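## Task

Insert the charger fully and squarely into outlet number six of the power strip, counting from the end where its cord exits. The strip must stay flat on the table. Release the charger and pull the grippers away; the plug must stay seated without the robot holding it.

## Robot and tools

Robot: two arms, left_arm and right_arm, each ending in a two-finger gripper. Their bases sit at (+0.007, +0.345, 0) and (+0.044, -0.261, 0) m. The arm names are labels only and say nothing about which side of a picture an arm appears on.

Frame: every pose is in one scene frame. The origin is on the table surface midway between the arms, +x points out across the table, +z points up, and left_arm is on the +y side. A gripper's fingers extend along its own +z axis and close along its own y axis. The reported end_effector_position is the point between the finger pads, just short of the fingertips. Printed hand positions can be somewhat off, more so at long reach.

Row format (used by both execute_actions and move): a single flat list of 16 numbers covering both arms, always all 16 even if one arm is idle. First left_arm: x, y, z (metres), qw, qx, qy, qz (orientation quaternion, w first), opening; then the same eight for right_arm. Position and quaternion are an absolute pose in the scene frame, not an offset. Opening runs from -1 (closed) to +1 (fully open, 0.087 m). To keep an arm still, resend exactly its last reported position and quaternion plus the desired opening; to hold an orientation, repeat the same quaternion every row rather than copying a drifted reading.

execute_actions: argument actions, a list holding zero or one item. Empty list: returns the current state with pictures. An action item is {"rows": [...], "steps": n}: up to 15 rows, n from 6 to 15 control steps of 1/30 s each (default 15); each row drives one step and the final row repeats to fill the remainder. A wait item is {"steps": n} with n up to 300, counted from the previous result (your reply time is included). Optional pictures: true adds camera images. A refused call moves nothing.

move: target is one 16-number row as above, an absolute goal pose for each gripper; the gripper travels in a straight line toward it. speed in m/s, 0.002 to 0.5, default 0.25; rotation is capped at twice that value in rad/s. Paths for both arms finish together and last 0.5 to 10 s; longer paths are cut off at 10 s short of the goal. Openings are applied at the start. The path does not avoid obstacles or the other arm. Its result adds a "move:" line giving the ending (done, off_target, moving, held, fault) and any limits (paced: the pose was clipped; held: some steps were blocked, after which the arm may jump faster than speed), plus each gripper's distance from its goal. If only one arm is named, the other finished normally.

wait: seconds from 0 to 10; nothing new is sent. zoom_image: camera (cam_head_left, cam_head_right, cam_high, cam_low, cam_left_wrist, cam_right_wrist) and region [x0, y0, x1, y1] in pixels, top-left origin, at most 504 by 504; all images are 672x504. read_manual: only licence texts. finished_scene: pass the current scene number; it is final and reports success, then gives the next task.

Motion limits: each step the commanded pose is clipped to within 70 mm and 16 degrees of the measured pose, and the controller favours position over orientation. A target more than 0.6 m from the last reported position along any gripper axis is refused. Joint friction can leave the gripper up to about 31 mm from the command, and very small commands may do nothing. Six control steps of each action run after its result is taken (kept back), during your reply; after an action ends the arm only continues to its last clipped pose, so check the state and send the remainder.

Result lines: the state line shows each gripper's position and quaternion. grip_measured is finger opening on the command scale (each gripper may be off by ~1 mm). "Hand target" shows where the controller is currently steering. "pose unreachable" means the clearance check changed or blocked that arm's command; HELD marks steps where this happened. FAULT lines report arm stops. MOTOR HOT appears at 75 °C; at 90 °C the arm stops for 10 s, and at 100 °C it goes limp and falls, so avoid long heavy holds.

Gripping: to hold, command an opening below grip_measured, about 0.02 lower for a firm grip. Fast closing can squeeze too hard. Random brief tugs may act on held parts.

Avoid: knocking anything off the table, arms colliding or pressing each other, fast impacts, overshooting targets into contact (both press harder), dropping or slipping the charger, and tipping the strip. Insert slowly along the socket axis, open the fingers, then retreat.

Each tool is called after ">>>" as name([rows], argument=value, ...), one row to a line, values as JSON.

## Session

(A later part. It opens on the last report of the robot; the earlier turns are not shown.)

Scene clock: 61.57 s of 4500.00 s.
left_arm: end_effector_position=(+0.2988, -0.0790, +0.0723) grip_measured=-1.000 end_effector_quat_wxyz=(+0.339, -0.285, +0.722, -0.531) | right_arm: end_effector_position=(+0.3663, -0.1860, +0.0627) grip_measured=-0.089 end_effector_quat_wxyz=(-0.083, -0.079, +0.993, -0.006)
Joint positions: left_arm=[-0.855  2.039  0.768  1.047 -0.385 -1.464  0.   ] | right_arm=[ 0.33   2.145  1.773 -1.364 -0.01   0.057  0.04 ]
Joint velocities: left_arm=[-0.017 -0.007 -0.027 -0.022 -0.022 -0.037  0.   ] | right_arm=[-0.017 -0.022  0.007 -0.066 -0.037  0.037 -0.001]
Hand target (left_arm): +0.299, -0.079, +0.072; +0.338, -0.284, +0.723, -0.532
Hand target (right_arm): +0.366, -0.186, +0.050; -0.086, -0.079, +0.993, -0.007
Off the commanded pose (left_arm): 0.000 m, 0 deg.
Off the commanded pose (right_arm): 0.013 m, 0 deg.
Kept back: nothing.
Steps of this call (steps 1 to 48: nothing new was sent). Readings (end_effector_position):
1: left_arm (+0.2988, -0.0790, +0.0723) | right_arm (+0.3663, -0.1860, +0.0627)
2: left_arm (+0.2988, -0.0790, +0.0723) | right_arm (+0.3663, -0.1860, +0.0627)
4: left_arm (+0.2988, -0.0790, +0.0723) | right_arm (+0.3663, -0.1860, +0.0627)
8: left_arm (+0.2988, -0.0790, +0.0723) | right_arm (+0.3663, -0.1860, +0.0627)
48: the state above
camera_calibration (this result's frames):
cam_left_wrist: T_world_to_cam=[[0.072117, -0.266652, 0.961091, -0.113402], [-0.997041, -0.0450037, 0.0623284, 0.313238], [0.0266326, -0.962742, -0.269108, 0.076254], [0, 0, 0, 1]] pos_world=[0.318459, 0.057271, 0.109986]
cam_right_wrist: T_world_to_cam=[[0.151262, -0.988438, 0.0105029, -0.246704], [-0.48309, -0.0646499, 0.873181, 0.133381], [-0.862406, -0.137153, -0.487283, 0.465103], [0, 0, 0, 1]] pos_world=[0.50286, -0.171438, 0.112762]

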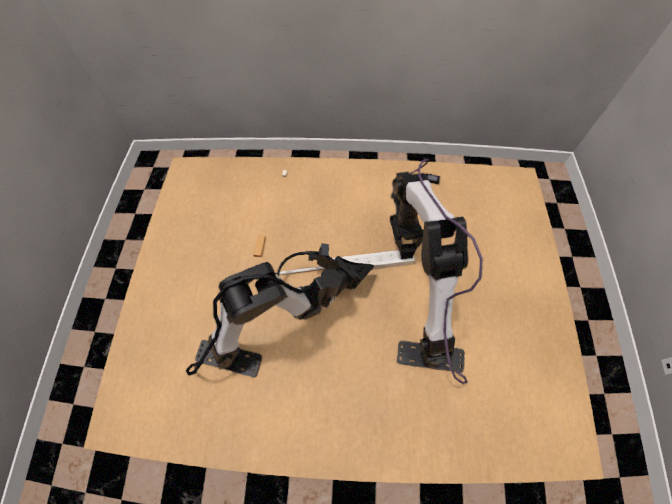

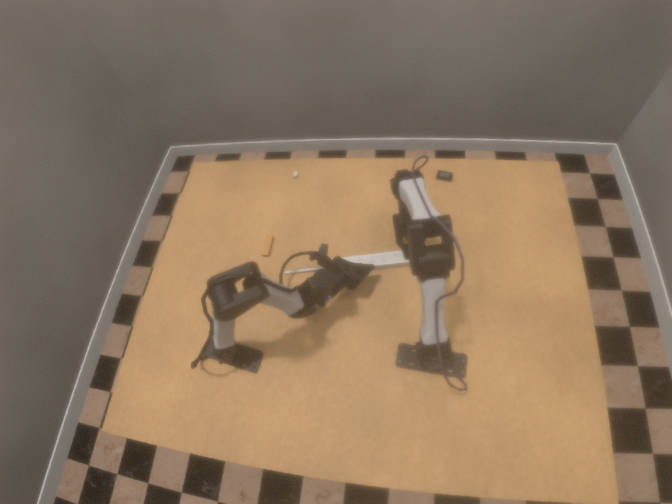

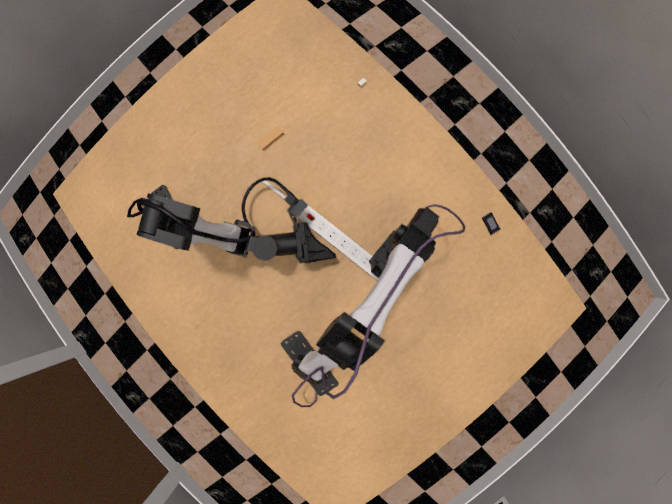

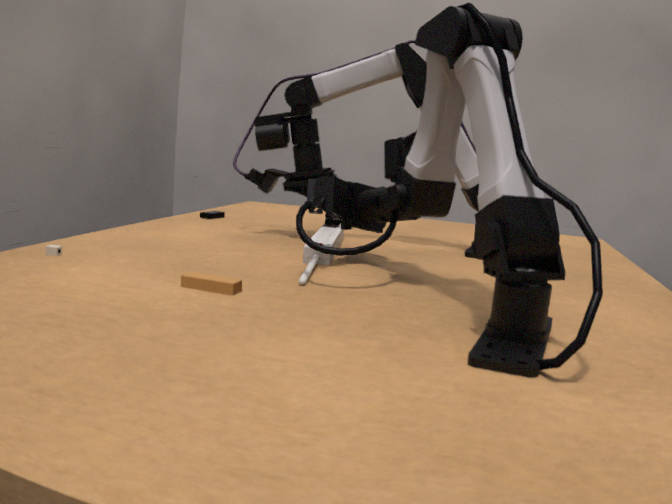

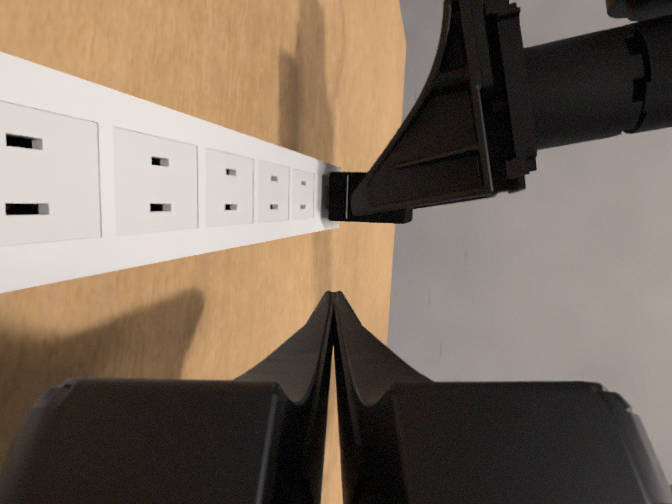

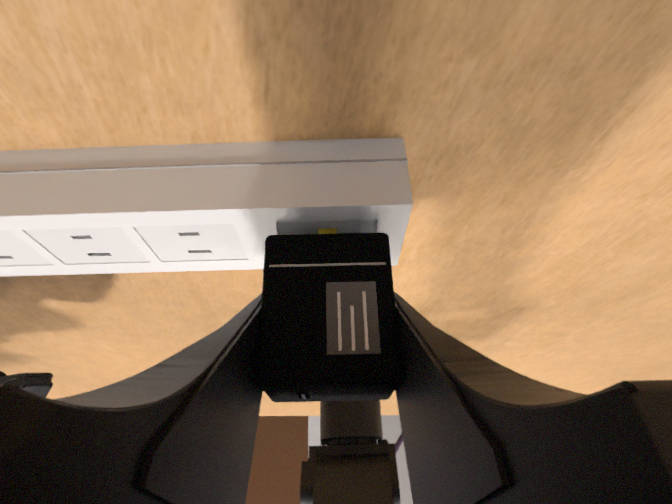

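>>> execute_actions([
  {"rows": [[0.2986,-0.0793,0.0723,0.338,-0.284,0.723,-0.532,-1,0.36564,-0.18606,0.049,-0.08545,-0.07904,0.99318,-0.00680,-0.125],[0.2986,-0.0793,0.0723,0.338,-0.284,0.723,-0.532,-1,0.36564,-0.18606,0.0483,-0.08545,-0.07904,0.99318,-0.00680,-0.125],[0.2986,-0.0793,0.0723,0.338,-0.284,0.723,-0.532,-1,0.36564,-0.18606,0.0476,-0.08545,-0.07904,0.99318,-0.00680,-0.125],[0.2986,-0.0793,0.0723,0.338,-0.284,0.723,-0.532,-1,0.36564,-0.18606,0.0469,-0.08545,-0.07904,0.99318,-0.00680,-0.125],[0.2986,-0.0793,0.0723,0.338,-0.284,0.723,-0.532,-1,0.36564,-0.18606,0.0462,-0.08545,-0.07904,0.99318,-0.00680,-0.125],[0.2986,-0.0793,0.0723,0.338,-0.284,0.723,-0.532,-1,0.36564,-0.18606,0.0455,-0.08545,-0.07904,0.99318,-0.00680,-0.125],[0.2986,-0.0793,0.0723,0.338,-0.284,0.723,-0.532,-1,0.36564,-0.18606,0.0448,-0.08545,-0.07904,0.99318,-0.00680,-0.125],[0.2986,-0.0793,0.0723,0.338,-0.284,0.723,-0.532,-1,0.36564,-0.18606,0.0441,-0.08545,-0.07904,0.99318,-0.00680,-0.125],[0.2986,-0.0793,0.0723,0.338,-0.284,0.723,-0.532,-1,0.36564,-0.18606,0.0434,-0.08545,-0.07904,0.99318,-0.00680,-0.125],[0.2986,-0.0793,0.0723,0.338,-0.284,0.723,-0.532,-1,0.36564,-0.18606,0.0427,-0.08545,-0.07904,0.99318,-0.00680,-0.125],[0.2986,-0.0793,0.0723,0.338,-0.284,0.723,-0.532,-1,0.36564,-0.18606,0.042,-0.08545,-0.07904,0.99318,-0.00680,-0.125]], "steps": 15},
])

>>> execute_actions(actions=[])

Scene clock: 63.13 s of 4500.00 s.
left_arm: end_effector_position=(+0.2988, -0.0790, +0.0723) grip_measured=-1.000 end_effector_quat_wxyz=(+0.339, -0.285, +0.722, -0.531) | right_arm: end_effector_position=(+0.3661, -0.1861, +0.0622) grip_measured=-0.089 end_effector_quat_wxyz=(-0.081, -0.079, +0.994, -0.006)
Joint positions: left_arm=[-0.855  2.039  0.768  1.047 -0.385 -1.464  0.   ] | right_arm=[ 0.33   2.14   1.765 -1.357 -0.01   0.057  0.04 ]
Joint velocities: left_arm=[-0.002 -0.012 -0.002 -0.007  0.081 -0.007  0.   ] | right_arm=[-0.002 -0.027 -0.032  0.022 -0.022  0.066  0.   ]
Steps of this call (steps 1 to 38: nothing new was sent; steps 39 to 47: the first 9 steps of this action). Readings (end_effector_position):
39: left_arm (+0.2988, -0.0790, +0.0723) | right_arm (+0.3664, -0.1860, +0.0627)
40: left_arm (+0.2988, -0.0790, +0.0723) | right_arm (+0.3664, -0.1860, +0.0627)
42: left_arm (+0.2988, -0.0790, +0.0723) | right_arm (+0.3662, -0.1860, +0.0624)
46: left_arm (+0.2988, -0.0790, +0.0723) | right_arm (+0.3662, -0.1860, +0.0623)
47: the state above

Scene clock: 63.33 s of 4500.00 s.
left_arm: end_effector_position=(+0.2988, -0.0790, +0.0723) grip_measured=-1.000 end_effector_quat_wxyz=(+0.339, -0.285, +0.722, -0.531) | right_arm: end_effector_position=(+0.3660, -0.1861, +0.0621) grip_measured=-0.089 end_effector_quat_wxyz=(-0.079, -0.079, +0.994, -0.006)
Joint positions: left_arm=[-0.855  2.039  0.768  1.047 -0.385 -1.464  0.   ] | right_arm=[ 0.33   2.137  1.76  -1.352 -0.01   0.057  0.04 ]
Joint velocities: left_arm=[-0.007 -0.002  0.002  0.081  0.007 -0.037  0.   ] | right_arm=[-0.017 -0.022  0.007 -0.022  0.007  0.022 -0.   ]
Hand target (left_arm): +0.299, -0.079, +0.072; +0.338, -0.284, +0.723, -0.532
Hand target (right_arm): +0.365, -0.186, +0.043; -0.086, -0.079, +0.993, -0.007
Off the commanded pose (left_arm): 0.000 m, 0 deg.
Off the commanded pose (right_arm): 0.020 m, 1 deg.
Kept back: nothing.
Steps of this call (steps 1 to 6: the last 6 steps of your previous action). Readings (end_effector_position):
1: left_arm (+0.2988, -0.0790, +0.0723) | right_arm (+0.3660, -0.1861, +0.0621)
2: left_arm (+0.2988, -0.0790, +0.0723) | right_arm (+0.3660, -0.1861, +0.0622)
4: left_arm (+0.2988, -0.0790, +0.0723) | right_arm (+0.3660, -0.1861, +0.0621)
6: the state above
camera_calibration (this result's frames):
cam_left_wrist: T_world_to_cam=[[0.072117, -0.266652, 0.961091, -0.113402], [-0.997041, -0.0450037, 0.0623284, 0.313238], [0.0266326, -0.962742, -0.269108, 0.076254], [0, 0, 0, 1]] pos_world=[0.318459, 0.057271, 0.109986]
cam_right_wrist: T_world_to_cam=[[0.151193, -0.988453, 0.0100552, -0.246666], [-0.488933, -0.0659387, 0.869825, 0.135914], [-0.859119, -0.136428, -0.493257, 0.463821], [0, 0, 0, 1]] pos_world=[0.502224, -0.171578, 0.113042]

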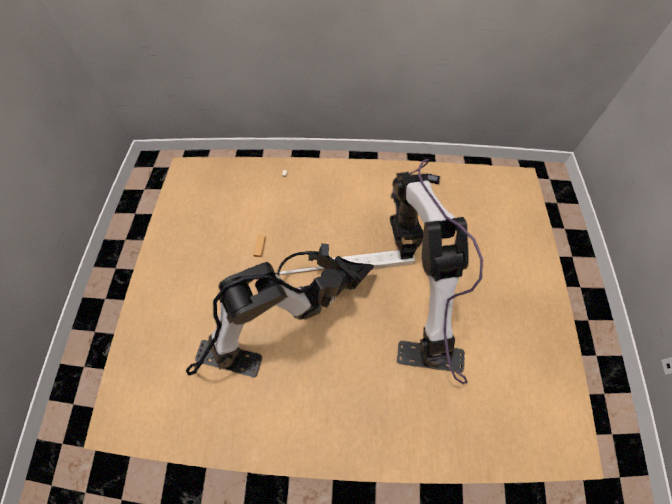

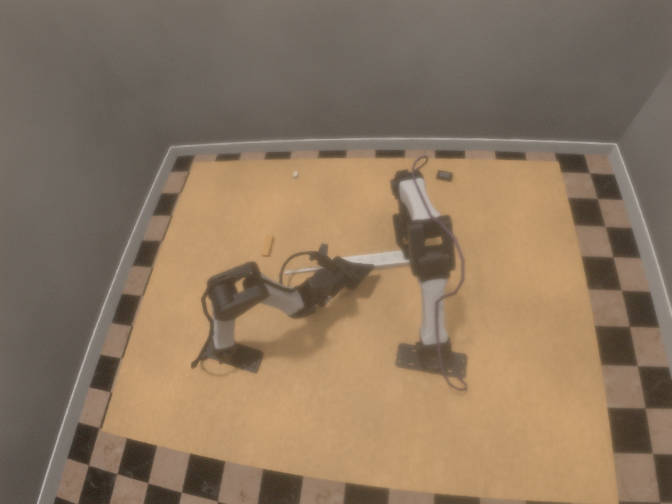

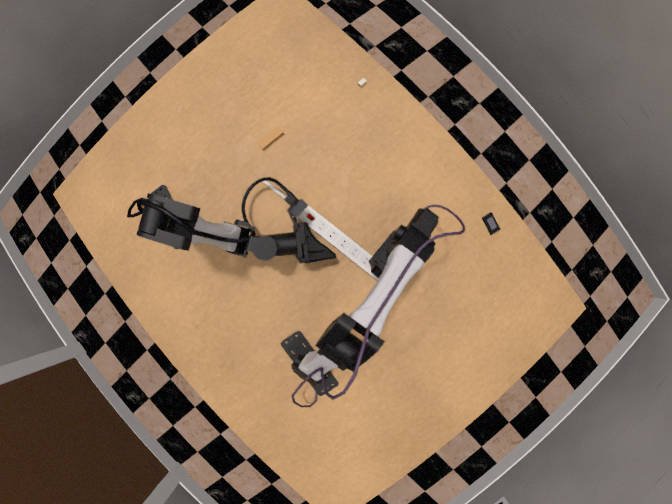

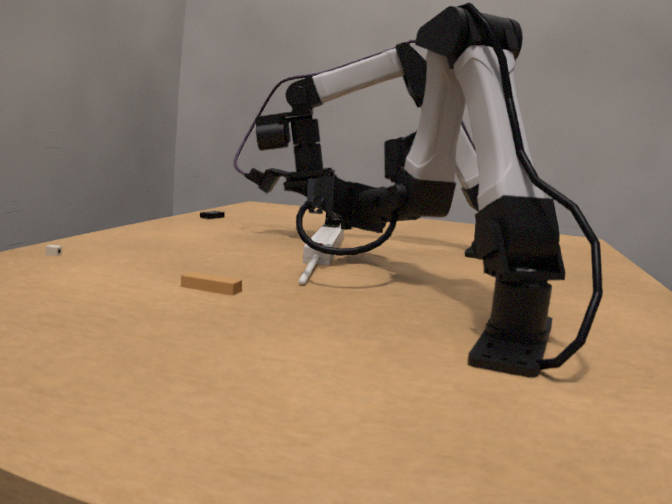

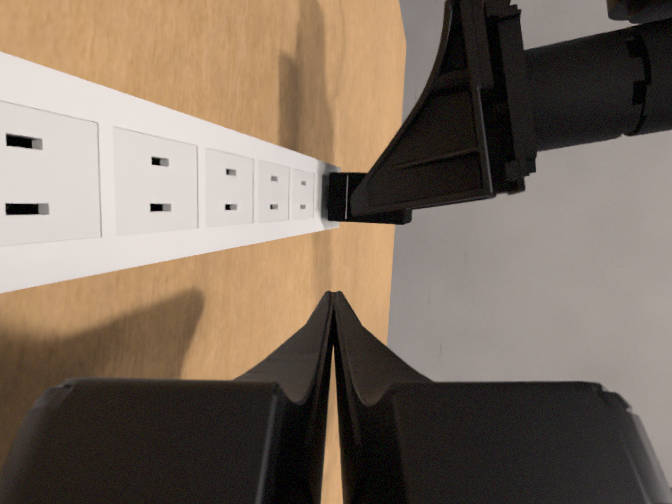

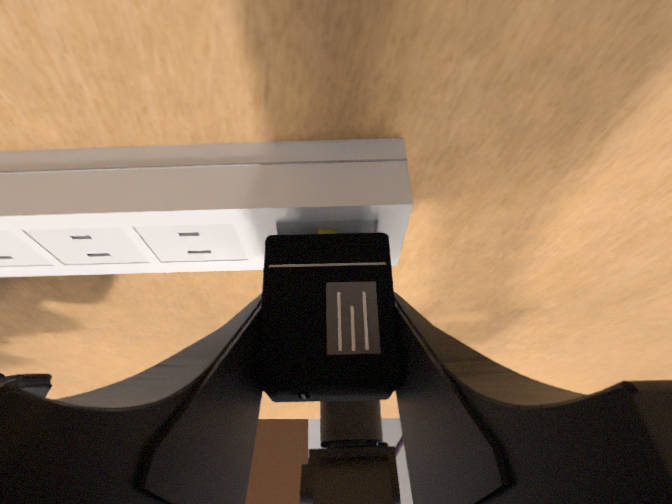

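>>> zoom_image(camera="cam_left_wrist", region=[280, 150, 420, 240])

>>> zoom_image(camera="cam_right_wrist", region=[240, 180, 420, 280])

Region (280, 150, 420, 240) of cam_left_wrist's 672x504 image, scaled by 3.600, with more detail than that image has; it fills the top 324 rows of this view, and the rest is white.

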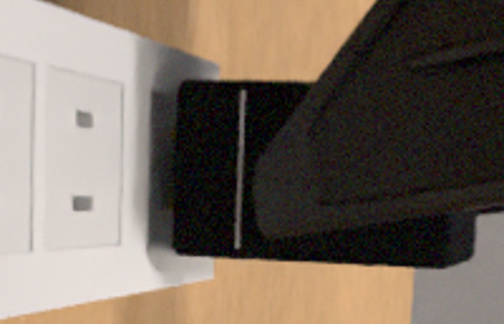

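Region (240, 180, 420, 280) of cam_right_wrist's 672x504 image, scaled by 2.800, with more detail than that image has.

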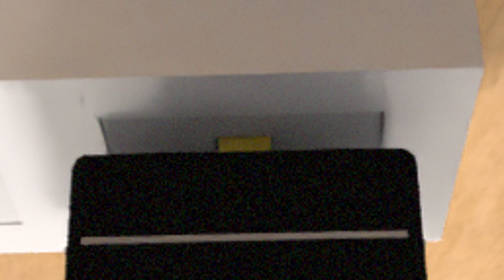

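>>> execute_actions([
  {"rows": [[0.2986,-0.0793,0.0723,0.338,-0.284,0.723,-0.532,-1,0.3653,-0.18614,0.042,-0.0877,-0.0790,0.9930,-0.0070,-0.125],[0.2986,-0.0793,0.0723,0.338,-0.284,0.723,-0.532,-1,0.3650,-0.18622,0.042,-0.0899,-0.0790,0.9928,-0.0072,-0.125],[0.2986,-0.0793,0.0723,0.338,-0.284,0.723,-0.532,-1,0.3646,-0.1863,0.042,-0.0921,-0.0790,0.9926,-0.0073,-0.125],[0.2986,-0.0793,0.0723,0.338,-0.284,0.723,-0.532,-1,0.3643,-0.18638,0.042,-0.0944,-0.0790,0.9924,-0.0075,-0.125],[0.2986,-0.0793,0.0723,0.338,-0.284,0.723,-0.532,-1,0.3640,-0.18646,0.042,-0.0966,-0.0790,0.9922,-0.0077,-0.125],[0.2986,-0.0793,0.0723,0.338,-0.284,0.723,-0.532,-1,0.3637,-0.18654,0.042,-0.0988,-0.0789,0.9919,-0.0079,-0.125],[0.2986,-0.0793,0.0723,0.338,-0.284,0.723,-0.532,-1,0.3633,-0.18662,0.042,-0.1011,-0.0789,0.9917,-0.0080,-0.125],[0.2986,-0.0793,0.0723,0.338,-0.284,0.723,-0.532,-1,0.3630,-0.1867,0.042,-0.1033,-0.0789,0.9915,-0.0082,-0.125],[0.2986,-0.0793,0.0723,0.338,-0.284,0.723,-0.532,-1,0.3627,-0.18678,0.042,-0.1055,-0.0789,0.9912,-0.0084,-0.125],[0.2986,-0.0793,0.0723,0.338,-0.284,0.723,-0.532,-1,0.3623,-0.18686,0.042,-0.1078,-0.0789,0.9910,-0.0086,-0.125]], "steps": 15},
])

>>> execute_actions([
  {"steps": 8},
])

Scene clock: 68.00 s of 4500.00 s.
left_arm: end_effector_position=(+0.2988, -0.0790, +0.0723) grip_measured=-1.000 end_effector_quat_wxyz=(+0.339, -0.285, +0.722, -0.531) | right_arm: end_effector_position=(+0.3658, -0.1861, +0.0621) grip_measured=-0.089 end_effector_quat_wxyz=(-0.080, -0.079, +0.994, -0.006)
Joint positions: left_arm=[-0.855  2.039  0.768  1.047 -0.385 -1.464  0.   ] | right_arm=[ 0.33   2.137  1.76  -1.353 -0.01   0.057  0.04 ]
Joint velocities: left_arm=[-0.017 -0.007  0.002 -0.037 -0.037 -0.022  0.   ] | right_arm=[ 0.002 -0.007 -0.002  0.007  0.007 -0.007 -0.001]
Steps of this call (steps 1 to 90: nothing new was sent; then 1.37 s passed at rest; steps 91 to 99: the first 9 steps of this action). Readings (end_effector_position):
91: left_arm (+0.2988, -0.0790, +0.0723) | right_arm (+0.3660, -0.1861, +0.0621)
92: left_arm (+0.2988, -0.0790, +0.0723) | right_arm (+0.3660, -0.1861, +0.0621)
94: left_arm (+0.2988, -0.0790, +0.0723) | right_arm (+0.3660, -0.1861, +0.0621)
98: left_arm (+0.2988, -0.0790, +0.0723) | right_arm (+0.3659, -0.1861, +0.0621)
99: the state above

Scene clock: 68.27 s of 4500.00 s.
left_arm: end_effector_position=(+0.2988, -0.0790, +0.0723) grip_measured=-1.000 end_effector_quat_wxyz=(+0.339, -0.285, +0.722, -0.531) | right_arm: end_effector_position=(+0.3658, -0.1861, +0.0621) grip_measured=-0.089 end_effector_quat_wxyz=(-0.080, -0.079, +0.994, -0.006)
Joint positions: left_arm=[-0.855  2.039  0.768  1.047 -0.385 -1.464  0.   ] | right_arm=[ 0.33   2.137  1.76  -1.353 -0.01   0.057  0.04 ]
Joint velocities: left_arm=[ 0.002  0.002  0.002  0.095 -0.007 -0.007  0.   ] | right_arm=[ 0.002 -0.012  0.017  0.037 -0.007  0.051  0.   ]
Hand target (left_arm): +0.299, -0.079, +0.072; +0.338, -0.284, +0.723, -0.532
Hand target (right_arm): +0.362, -0.187, +0.043; -0.108, -0.078, +0.991, -0.009
Off the commanded pose (left_arm): 0.000 m, 0 deg.
Off the commanded pose (right_arm): 0.020 m, 3 deg.
Kept back: nothing.
Steps of this call (steps 1 to 6: the last 6 steps of your previous action; steps 7 to 8: nothing new was sent). Readings (end_effector_position):
1: left_arm (+0.2988, -0.0790, +0.0723) | right_arm (+0.3658, -0.1861, +0.0621)
2: left_arm (+0.2988, -0.0790, +0.0723) | right_arm (+0.3658, -0.1861, +0.0621)
4: left_arm (+0.2988, -0.0790, +0.0723) | right_arm (+0.3658, -0.1861, +0.0621)
8: the state above

>>> execute_actions([
  {"rows": [[0.2986,-0.0793,0.0723,0.338,-0.284,0.723,-0.532,-1,0.3621,-0.1869,0.0408,-0.1092,-0.0789,0.9908,-0.0087,-0.125],[0.2986,-0.0793,0.0723,0.338,-0.284,0.723,-0.532,-1,0.3619,-0.18695,0.0395,-0.1107,-0.0789,0.9907,-0.0088,-0.125],[0.2986,-0.0793,0.0723,0.338,-0.284,0.723,-0.532,-1,0.3617,-0.1870,0.0383,-0.1121,-0.0788,0.9905,-0.0089,-0.125],[0.2986,-0.0793,0.0723,0.338,-0.284,0.723,-0.532,-1,0.3615,-0.18705,0.037,-0.1136,-0.0788,0.9903,-0.0090,-0.125],[0.2986,-0.0793,0.0723,0.338,-0.284,0.723,-0.532,-1,0.3613,-0.1871,0.0358,-0.1150,-0.0788,0.9902,-0.0092,-0.125],[0.2986,-0.0793,0.0723,0.338,-0.284,0.723,-0.532,-1,0.3611,-0.18714,0.0345,-0.1164,-0.0788,0.9900,-0.0093,-0.125],[0.2986,-0.0793,0.0723,0.338,-0.284,0.723,-0.532,-1,0.3608,-0.18718,0.0333,-0.1179,-0.0788,0.9898,-0.0094,-0.125],[0.2986,-0.0793,0.0723,0.338,-0.284,0.723,-0.532,-1,0.3606,-0.18722,0.032,-0.1193,-0.0788,0.9897,-0.0095,-0.125],[0.2986,-0.0793,0.0723,0.338,-0.284,0.723,-0.532,-1,0.3604,-0.18727,0.0308,-0.1208,-0.0787,0.9895,-0.0096,-0.125],[0.2986,-0.0793,0.0723,0.338,-0.284,0.723,-0.532,-1,0.3602,-0.18731,0.0295,-0.1222,-0.0787,0.9893,-0.0097,-0.125],[0.2986,-0.0793,0.0723,0.338,-0.284,0.723,-0.532,-1,0.3600,-0.18736,0.0283,-0.1237,-0.0787,0.9891,-0.0098,-0.125],[0.2986,-0.0793,0.0723,0.338,-0.284,0.723,-0.532,-1,0.3598,-0.1874,0.027,-0.1251,-0.0787,0.9890,-0.0100,-0.125]], "steps": 15},
])

>>> execute_actions([
  {"steps": 8},
])

Scene clock: 69.13 s of 4500.00 s.
left_arm: end_effector_position=(+0.2988, -0.0790, +0.0723) grip_measured=-1.000 end_effector_quat_wxyz=(+0.339, -0.285, +0.722, -0.531) | right_arm: end_effector_position=(+0.3653, -0.1862, +0.0592) grip_measured=-0.089 end_effector_quat_wxyz=(-0.085, -0.079, +0.993, -0.007)
Joint positions: left_arm=[-0.855  2.039  0.768  1.047 -0.385 -1.464  0.   ] | right_arm=[ 0.33   2.146  1.76  -1.353 -0.01   0.057  0.04 ]
Joint velocities: left_arm=[ 0.002 -0.012  0.007 -0.022 -0.022 -0.022  0.   ] | right_arm=[-0.017  0.149 -0.017  0.066 -0.007  0.007 -0.   ]
Steps of this call (steps 1 to 17: nothing new was sent; steps 18 to 26: the first 9 steps of this action). Readings (end_effector_position):
18: left_arm (+0.2988, -0.0790, +0.0723) | right_arm (+0.3658, -0.1861, +0.0621)
19: left_arm (+0.2988, -0.0790, +0.0723) | right_arm (+0.3657, -0.1861, +0.0620)
21: left_arm (+0.2988, -0.0790, +0.0723) | right_arm (+0.3656, -0.1862, +0.0618)
25: left_arm (+0.2988, -0.0790, +0.0723) | right_arm (+0.3654, -0.1862, +0.0608)
26: the state above

Scene clock: 69.40 s of 4500.00 s.
left_arm: end_effector_position=(+0.2988, -0.0790, +0.0723) grip_measured=-1.000 end_effector_quat_wxyz=(+0.339, -0.285, +0.722, -0.531) | right_arm: end_effector_position=(+0.3653, -0.1863, +0.0564) grip_measured=-0.089 end_effector_quat_wxyz=(-0.088, -0.080, +0.993, -0.007)
Joint positions: left_arm=[-0.855  2.039  0.768  1.047 -0.385 -1.464  0.   ] | right_arm=[ 0.33   2.156  1.761 -1.353 -0.01   0.056  0.04 ]
Joint velocities: left_arm=[-0.007 -0.002 -0.002 -0.037 -0.007  0.037  0.   ] | right_arm=[-0.027  0.007 -0.002 -0.066  0.037  0.007 -0.   ]
Hand target (left_arm): +0.299, -0.079, +0.072; +0.338, -0.284, +0.723, -0.532
Hand target (right_arm): +0.359, -0.188, +0.029; -0.125, -0.078, +0.989, -0.010
Off the commanded pose (left_arm): 0.000 m, 0 deg.
Off the commanded pose (right_arm): 0.030 m, 4 deg.
Kept back: nothing.
Steps of this call (steps 1 to 6: the last 6 steps of your previous action; steps 7 to 8: nothing new was sent). Readings (end_effector_position):
1: left_arm (+0.2988, -0.0790, +0.0723) | right_arm (+0.3655, -0.1862, +0.0571)
2: left_arm (+0.2988, -0.0790, +0.0723) | right_arm (+0.3654, -0.1862, +0.0564)
4: left_arm (+0.2988, -0.0790, +0.0723) | right_arm (+0.3653, -0.1863, +0.0564)
8: the state above

>>> execute_actions([
  {"rows": [[0.2986,-0.0793,0.0723,0.338,-0.284,0.723,-0.532,-1,0.3605,-0.1873,0.032,-0.120,-0.0789,0.9896,-0.0096,-0.125],[0.2986,-0.0793,0.0723,0.338,-0.284,0.723,-0.532,-1,0.3613,-0.1871,0.036,-0.115,-0.0790,0.9902,-0.0092,-0.125],[0.2986,-0.0793,0.0723,0.338,-0.284,0.723,-0.532,-1,0.3621,-0.1869,0.040,-0.110,-0.0792,0.9907,-0.0088,-0.125],[0.2986,-0.0793,0.0723,0.338,-0.284,0.723,-0.532,-1,0.3629,-0.1868,0.044,-0.1045,-0.0794,0.9913,-0.0084,-0.125],[0.2986,-0.0793,0.0723,0.338,-0.284,0.723,-0.532,-1,0.3637,-0.1866,0.048,-0.099,-0.0796,0.9919,-0.0079,-0.125],[0.2986,-0.0793,0.0723,0.338,-0.284,0.723,-0.532,-1,0.3645,-0.1865,0.052,-0.0935,-0.0798,0.9924,-0.0075,-0.125],[0.2986,-0.0793,0.0723,0.338,-0.284,0.723,-0.532,-1,0.3653,-0.1863,0.0564,-0.088,-0.080,0.9929,-0.0070,-0.125],[0.2986,-0.0793,0.0723,0.338,-0.284,0.723,-0.532,-1,0.3653,-0.1863,0.0564,-0.088,-0.080,0.9929,-0.0070,-0.125],[0.2986,-0.0793,0.0723,0.338,-0.284,0.723,-0.532,-1,0.3653,-0.1863,0.0564,-0.088,-0.080,0.9929,-0.0070,-0.125]], "steps": 15},
], pictures=true)

Scene clock: 70.00 s of 4500.00 s.
left_arm: end_effector_position=(+0.2988, -0.0790, +0.0723) grip_measured=-1.000 end_effector_quat_wxyz=(+0.339, -0.285, +0.722, -0.531) | right_arm: end_effector_position=(+0.3657, -0.1862, +0.0574) grip_measured=-0.089 end_effector_quat_wxyz=(-0.087, -0.080, +0.993, -0.007)
Joint positions: left_arm=[-0.855  2.039  0.768  1.047 -0.385 -1.464  0.   ] | right_arm=[ 0.33   2.154  1.763 -1.354 -0.01   0.056  0.04 ]
Joint velocities: left_arm=[-0.017 -0.007 -0.002  0.022  0.022 -0.007  0.   ] | right_arm=[-0.007 -0.007 -0.017 -0.037 -0.081 -0.022 -0.   ]
Steps of this call (steps 1 to 9: nothing new was sent; steps 10 to 18: the first 9 steps of this action). Readings (end_effector_position):
10: left_arm (+0.2988, -0.0790, +0.0723) | right_arm (+0.3653, -0.1863, +0.0564)
11: left_arm (+0.2988, -0.0790, +0.0723) | right_arm (+0.3653, -0.1863, +0.0564)
13: left_arm (+0.2988, -0.0790, +0.0723) | right_arm (+0.3656, -0.1862, +0.0566)
17: left_arm (+0.2988, -0.0790, +0.0723) | right_arm (+0.3657, -0.1862, +0.0574)
18: the state above
camera_calibration (this result's frames):
cam_left_wrist: T_world_to_cam=[[0.072117, -0.266652, 0.961091, -0.113402], [-0.997041, -0.0450037, 0.0623284, 0.313238], [0.0266326, -0.962742, -0.269108, 0.076254], [0, 0, 0, 1]] pos_world=[0.318459, 0.057271, 0.109986]
cam_right_wrist: T_world_to_cam=[[0.152465, -0.988249, 0.0108508, -0.247163], [-0.475817, -0.0637763, 0.877229, 0.134959], [-0.866229, -0.13891, -0.47995, 0.462611], [0, 0, 0, 1]] pos_world=[0.502626, -0.17139, 0.106322]

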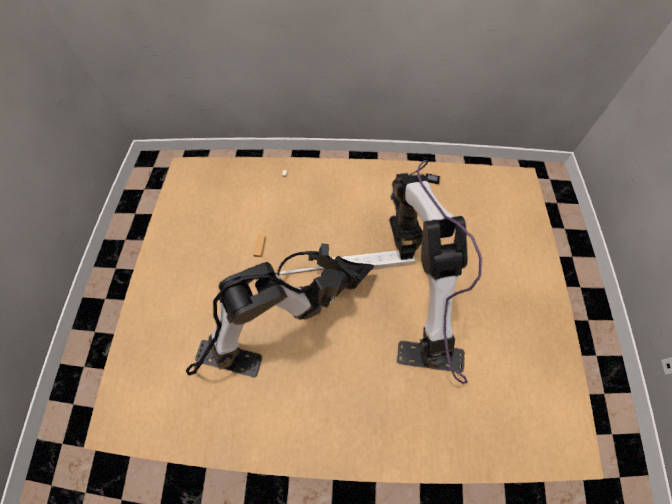

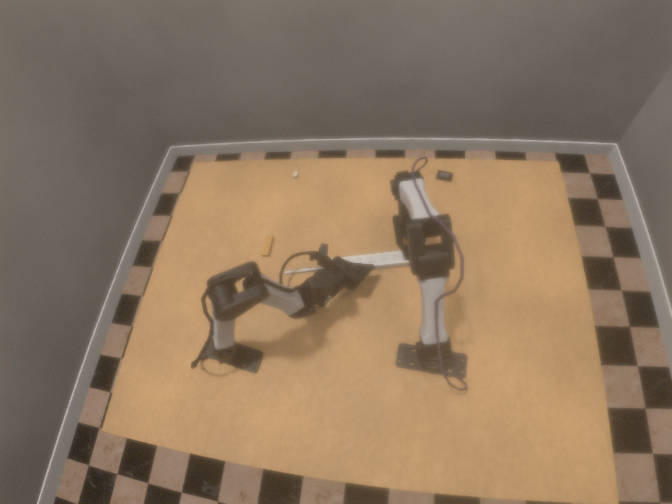

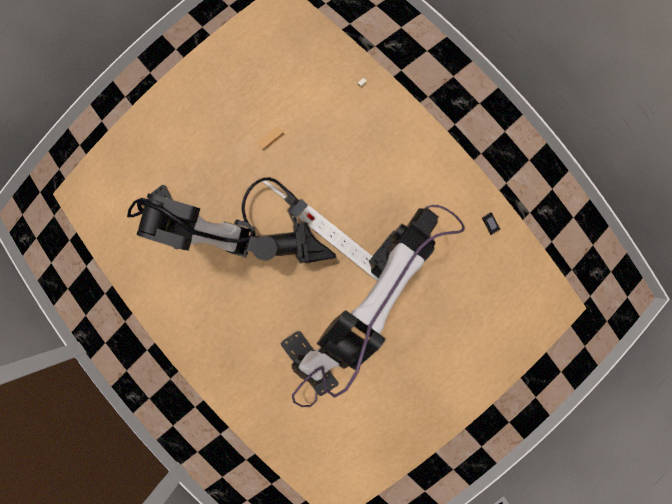

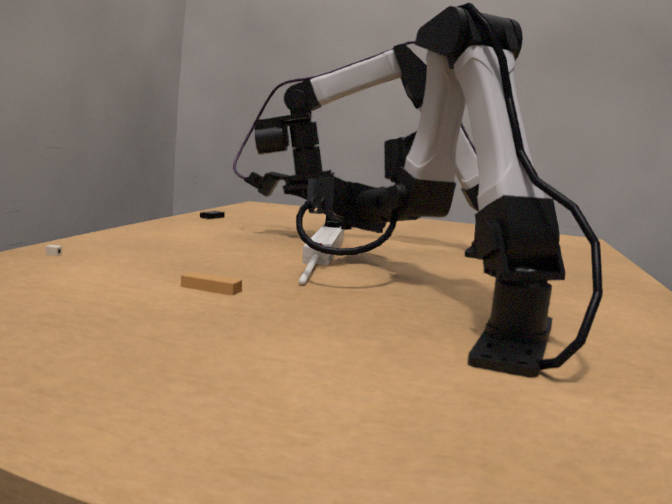

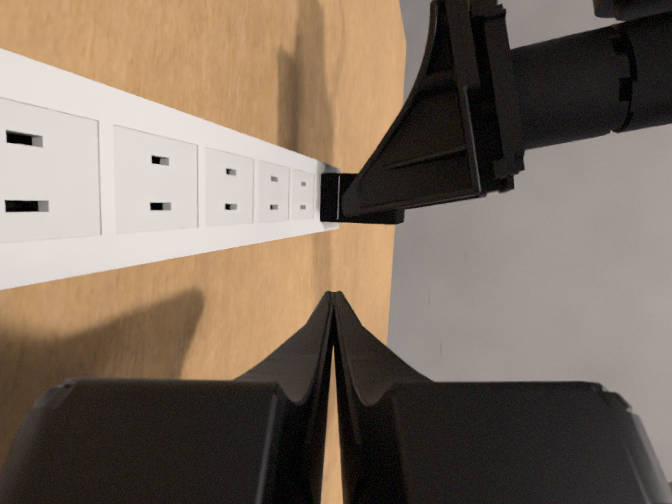

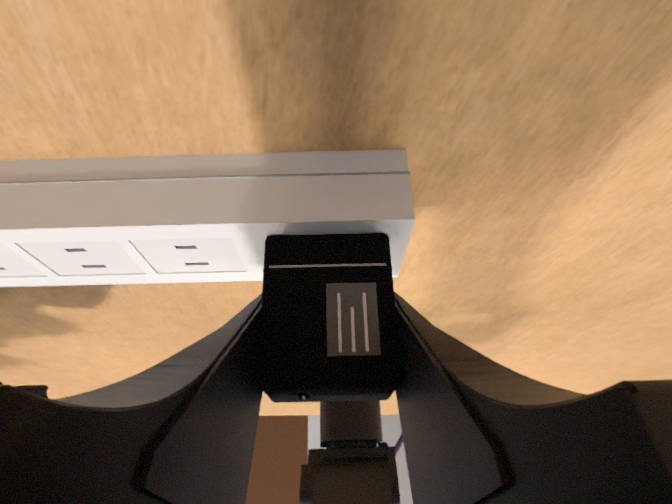

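>>> execute_actions([
  {"rows": [[0.2986,-0.0793,0.0723,0.338,-0.284,0.723,-0.532,-1,0.3657,-0.1862,0.0570,-0.087,-0.080,0.9930,-0.0070,-0.05],[0.2986,-0.0793,0.0723,0.338,-0.284,0.723,-0.532,-1,0.3657,-0.1862,0.0570,-0.087,-0.080,0.9930,-0.0070,0.05],[0.2986,-0.0793,0.0723,0.338,-0.284,0.723,-0.532,-1,0.3657,-0.1862,0.0570,-0.087,-0.080,0.9930,-0.0070,0.15],[0.2986,-0.0793,0.0723,0.338,-0.284,0.723,-0.532,-1,0.3657,-0.1862,0.0570,-0.087,-0.080,0.9930,-0.0070,0.25],[0.2986,-0.0793,0.0723,0.338,-0.284,0.723,-0.532,-1,0.3657,-0.1862,0.0570,-0.087,-0.080,0.9930,-0.0070,0.35],[0.2986,-0.0793,0.0723,0.338,-0.284,0.723,-0.532,-1,0.3657,-0.1862,0.0570,-0.087,-0.080,0.9930,-0.0070,0.45],[0.2986,-0.0793,0.0723,0.338,-0.284,0.723,-0.532,-1,0.3657,-0.1862,0.0570,-0.087,-0.080,0.9930,-0.0070,0.55],[0.2986,-0.0793,0.0723,0.338,-0.284,0.723,-0.532,-1,0.3657,-0.1862,0.0570,-0.087,-0.080,0.9930,-0.0070,0.6]], "steps": 12},
])

>>> move(target=[0.2986,-0.0793,0.0723,0.338,-0.284,0.723,-0.532,-1,0.3657,-0.1862,0.105,-0.087,-0.080,0.9930,-0.0070,0.6], speed=0.1)

Scene clock: 70.67 s of 4500.00 s.
left_arm: end_effector_position=(+0.2988, -0.0790, +0.0723) grip_measured=-1.000 end_effector_quat_wxyz=(+0.339, -0.285, +0.722, -0.531) | right_arm: end_effector_position=(+0.3657, -0.1862, +0.0572) grip_measured=+0.404 end_effector_quat_wxyz=(-0.087, -0.080, +0.993, -0.007)
Joint positions: left_arm=[-0.855  2.039  0.768  1.047 -0.385 -1.464  0.   ] | right_arm=[ 0.33   2.155  1.763 -1.354 -0.01   0.056  0.061]
Joint velocities: left_arm=[ 0.002  0.002 -0.007 -0.051 -0.037 -0.081  0.   ] | right_arm=[-0.012  0.002 -0.027 -0.037 -0.037 -0.007  0.08 ]
Off your previous action's commanded pose (left_arm): 0.000 m, 0 deg at its last step (step 6 of this call).
Off your previous action's commanded pose (right_arm): 0.001 m, 0 deg at its last step (step 6 of this call).
Steps of this call (steps 1 to 6: the last 6 steps of your previous action; steps 7 to 14: nothing new was sent; steps 15 to 20: the first 6 steps of this action). Readings (end_effector_position):
15: left_arm (+0.2988, -0.0790, +0.0723) | right_arm (+0.3657, -0.1862, +0.0574)
16: left_arm (+0.2988, -0.0790, +0.0723) | right_arm (+0.3657, -0.1862, +0.0574)
18: left_arm (+0.2988, -0.0790, +0.0723) | right_arm (+0.3657, -0.1862, +0.0572)
20: the state above

Scene clock: 72.00 s of 4500.00 s.
left_arm: end_effector_position=(+0.2988, -0.0790, +0.0723) grip_measured=-1.000 end_effector_quat_wxyz=(+0.339, -0.285, +0.722, -0.531) | right_arm: end_effector_position=(+0.3624, -0.1869, +0.0953) grip_measured=+0.600 end_effector_quat_wxyz=(-0.099, -0.079, +0.992, -0.009)
Joint positions: left_arm=[-0.855  2.039  0.768  1.047 -0.385 -1.464  0.   ] | right_arm=[ 0.33   2.153  1.903 -1.52  -0.01   0.056  0.07 ]
Joint velocities: left_arm=[-0.012  0.002 -0.002 -0.022 -0.007 -0.051  0.   ] | right_arm=[-0.002 -0.002 -0.002 -0.037  0.022  0.022 -0.001]
Hand target (left_arm): +0.299, -0.079, +0.072; +0.338, -0.284, +0.723, -0.532
Hand target (right_arm): +0.364, -0.186, +0.105; -0.087, -0.080, +0.993, -0.007
Off your previous action's commanded pose (left_arm): 0.000 m, 0 deg at its last step (step 6 of this call).
Off your previous action's commanded pose (right_arm): 0.000 m, 0 deg at its last step (step 6 of this call).
Off the commanded pose (left_arm): 0.000 m, 0 deg.
Off the commanded pose (right_arm): 0.010 m, 1 deg.
Kept back: nothing.
move: done
camera_calibration (this result's frames):
cam_left_wrist: T_world_to_cam=[[0.072117, -0.266652, 0.961091, -0.113402], [-0.997041, -0.0450037, 0.0623284, 0.313238], [0.0266326, -0.962742, -0.269108, 0.076254], [0, 0, 0, 1]] pos_world=[0.318459, 0.057271, 0.109986]
cam_right_wrist: T_world_to_cam=[[0.152747, -0.988187, 0.0124328, -0.24803], [-0.454435, -0.0590606, 0.88882, 0.0921805], [-0.877586, -0.141414, -0.458088, 0.479387], [0, 0, 0, 1]] pos_world=[0.500479, -0.171864, 0.140753]

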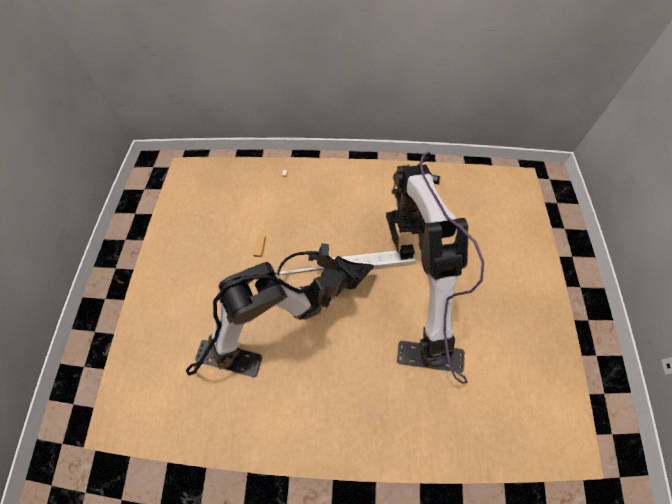

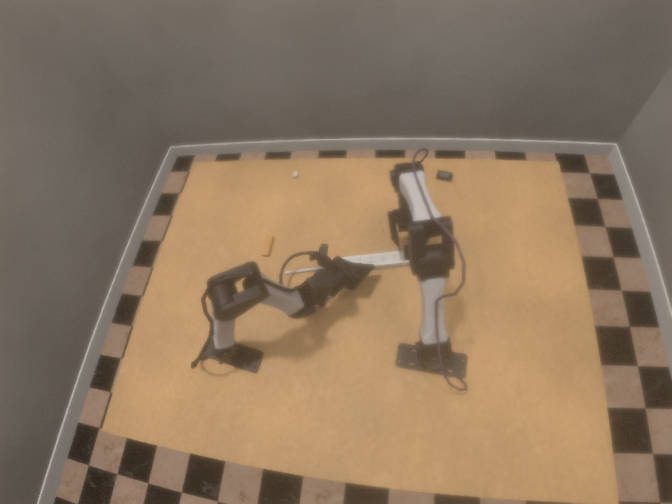

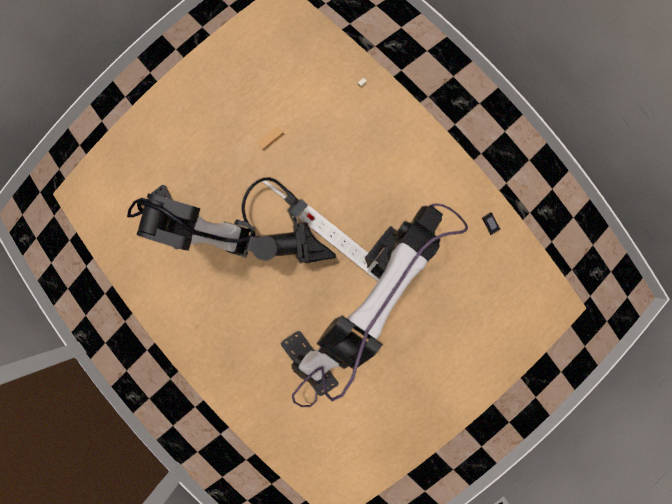

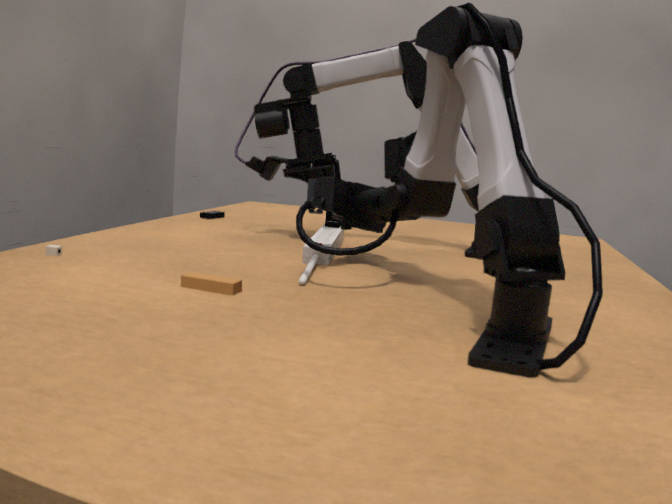

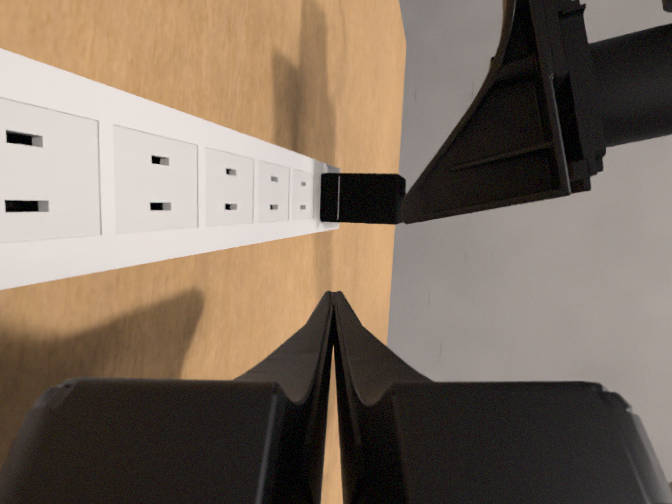

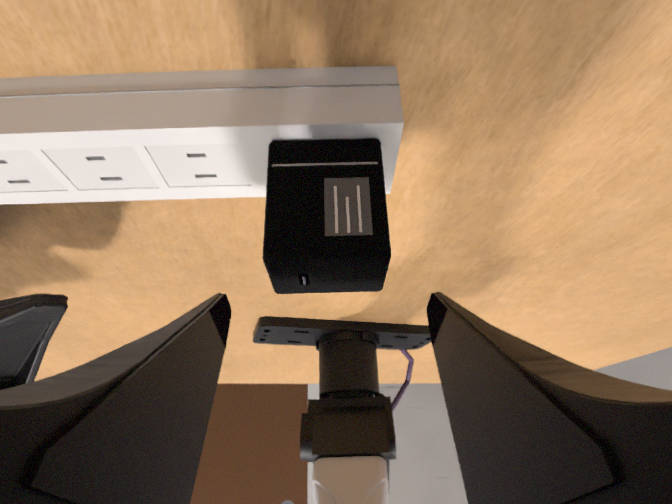

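>>> zoom_image(camera="cam_left_wrist", region=[280, 150, 420, 240])

Region (280, 150, 420, 240) of cam_left_wrist's 672x504 image, scaled by 3.600, with more detail than that image has; it fills the top 324 rows of this view, and the rest is white.

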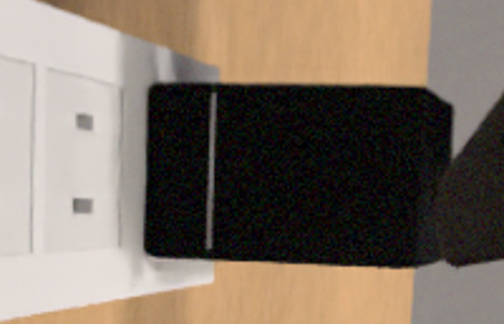

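>>> move(target=[0.28,0.08,0.17,0.338,-0.284,0.723,-0.532,-1,0.37,-0.23,0.20,0.17,-0.06,0.9836,0.01,0.6], speed=0.25)

Scene clock: 74.40 s of 4500.00 s.
left_arm: end_effector_position=(+0.2827, +0.0757, +0.1763) grip_measured=-1.000 end_effector_quat_wxyz=(+0.338, -0.284, +0.716, -0.540) | right_arm: end_effector_position=(+0.3675, -0.2279, +0.2011) grip_measured=+0.600 end_effector_quat_wxyz=(+0.165, -0.066, +0.984, +0.009)
Joint positions: left_arm=[-0.527  1.184  0.414  0.581 -0.058 -1.399  0.   ] | right_arm=[ 0.217  1.656  1.714 -1.297 -0.005 -0.03   0.07 ]
Joint velocities: left_arm=[-0.012 -0.007 -0.027  0.051 -0.007 -0.066  0.   ] | right_arm=[ 0.017 -0.012  0.002 -0.037 -0.022  0.051 -0.002]
Hand target (left_arm): +0.281, +0.080, +0.170; +0.337, -0.285, +0.722, -0.532
Hand target (right_arm): +0.369, -0.230, +0.201; +0.171, -0.065, +0.983, +0.009
Off the commanded pose (left_arm): 0.008 m, 1 deg.
Off the commanded pose (right_arm): 0.003 m, 1 deg.
Kept back: nothing.
move: done
camera_calibration (this result's frames):
cam_left_wrist: T_world_to_cam=[[0.0617275, -0.248812, 0.966583, -0.170355], [-0.997792, -0.0391554, 0.0536414, 0.298928], [0.0245003, -0.96776, -0.25068, 0.251376], [0, 0, 0, 1]] pos_world=[0.302625, 0.21259, 0.211642]
cam_right_wrist: T_world_to_cam=[[0.122499, -0.992405, 0.011231, -0.28024], [-0.83929, -0.097546, 0.534862, 0.201799], [-0.529705, -0.0749462, -0.844864, 0.491628], [0, 0, 0, 1]] pos_world=[0.464115, -0.221581, 0.310572]

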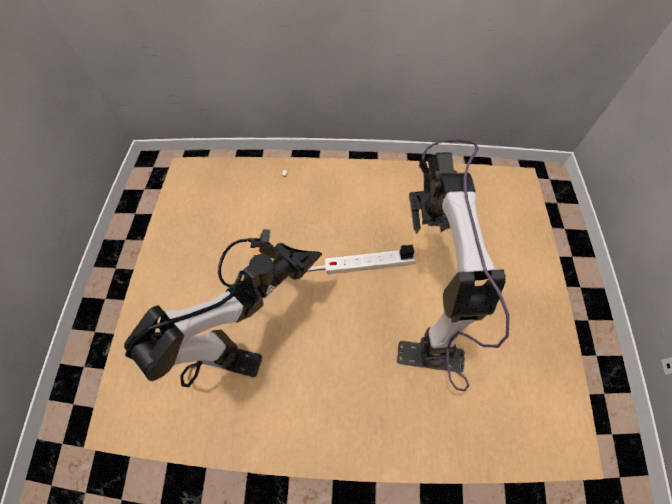

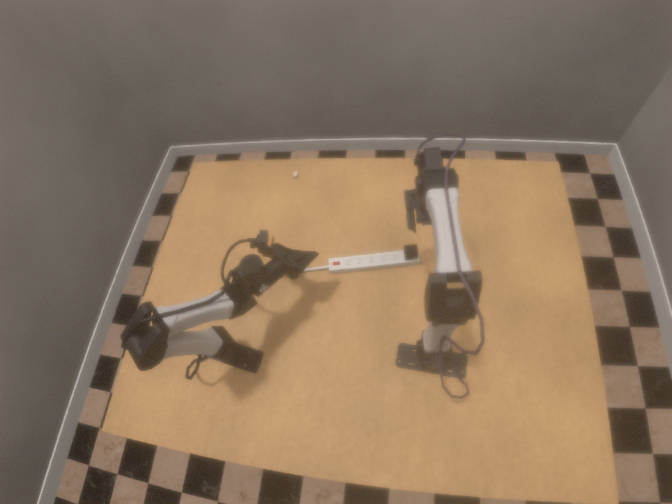

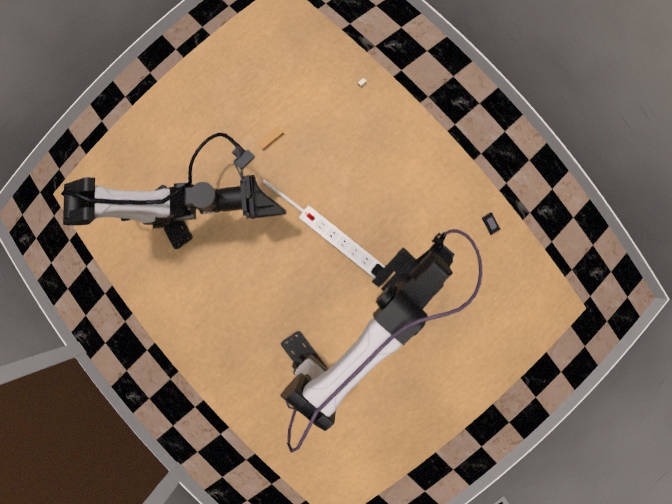

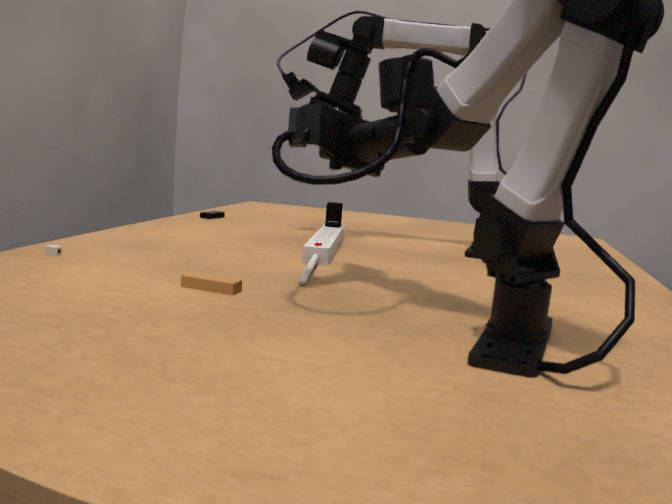

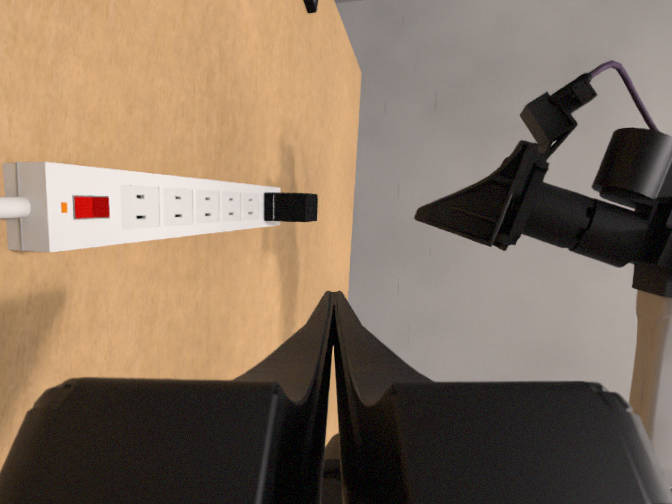

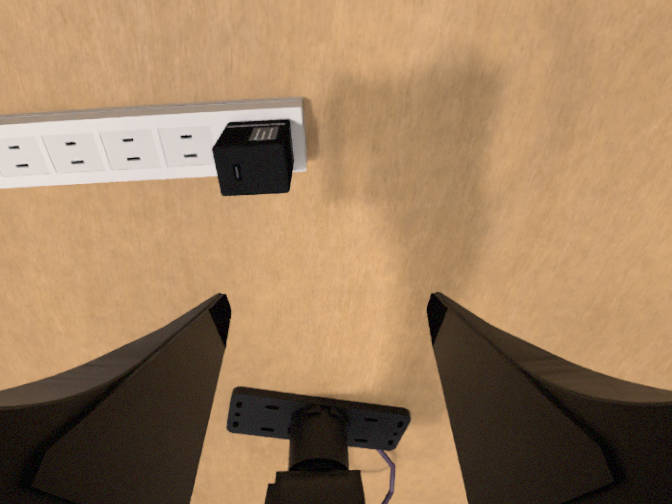

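Five free outlets are visible, and the charger sits flush in the sixth. I'll finish scene 1.

>>> finished_scene(scene=1)

The scene is finished: the task was done.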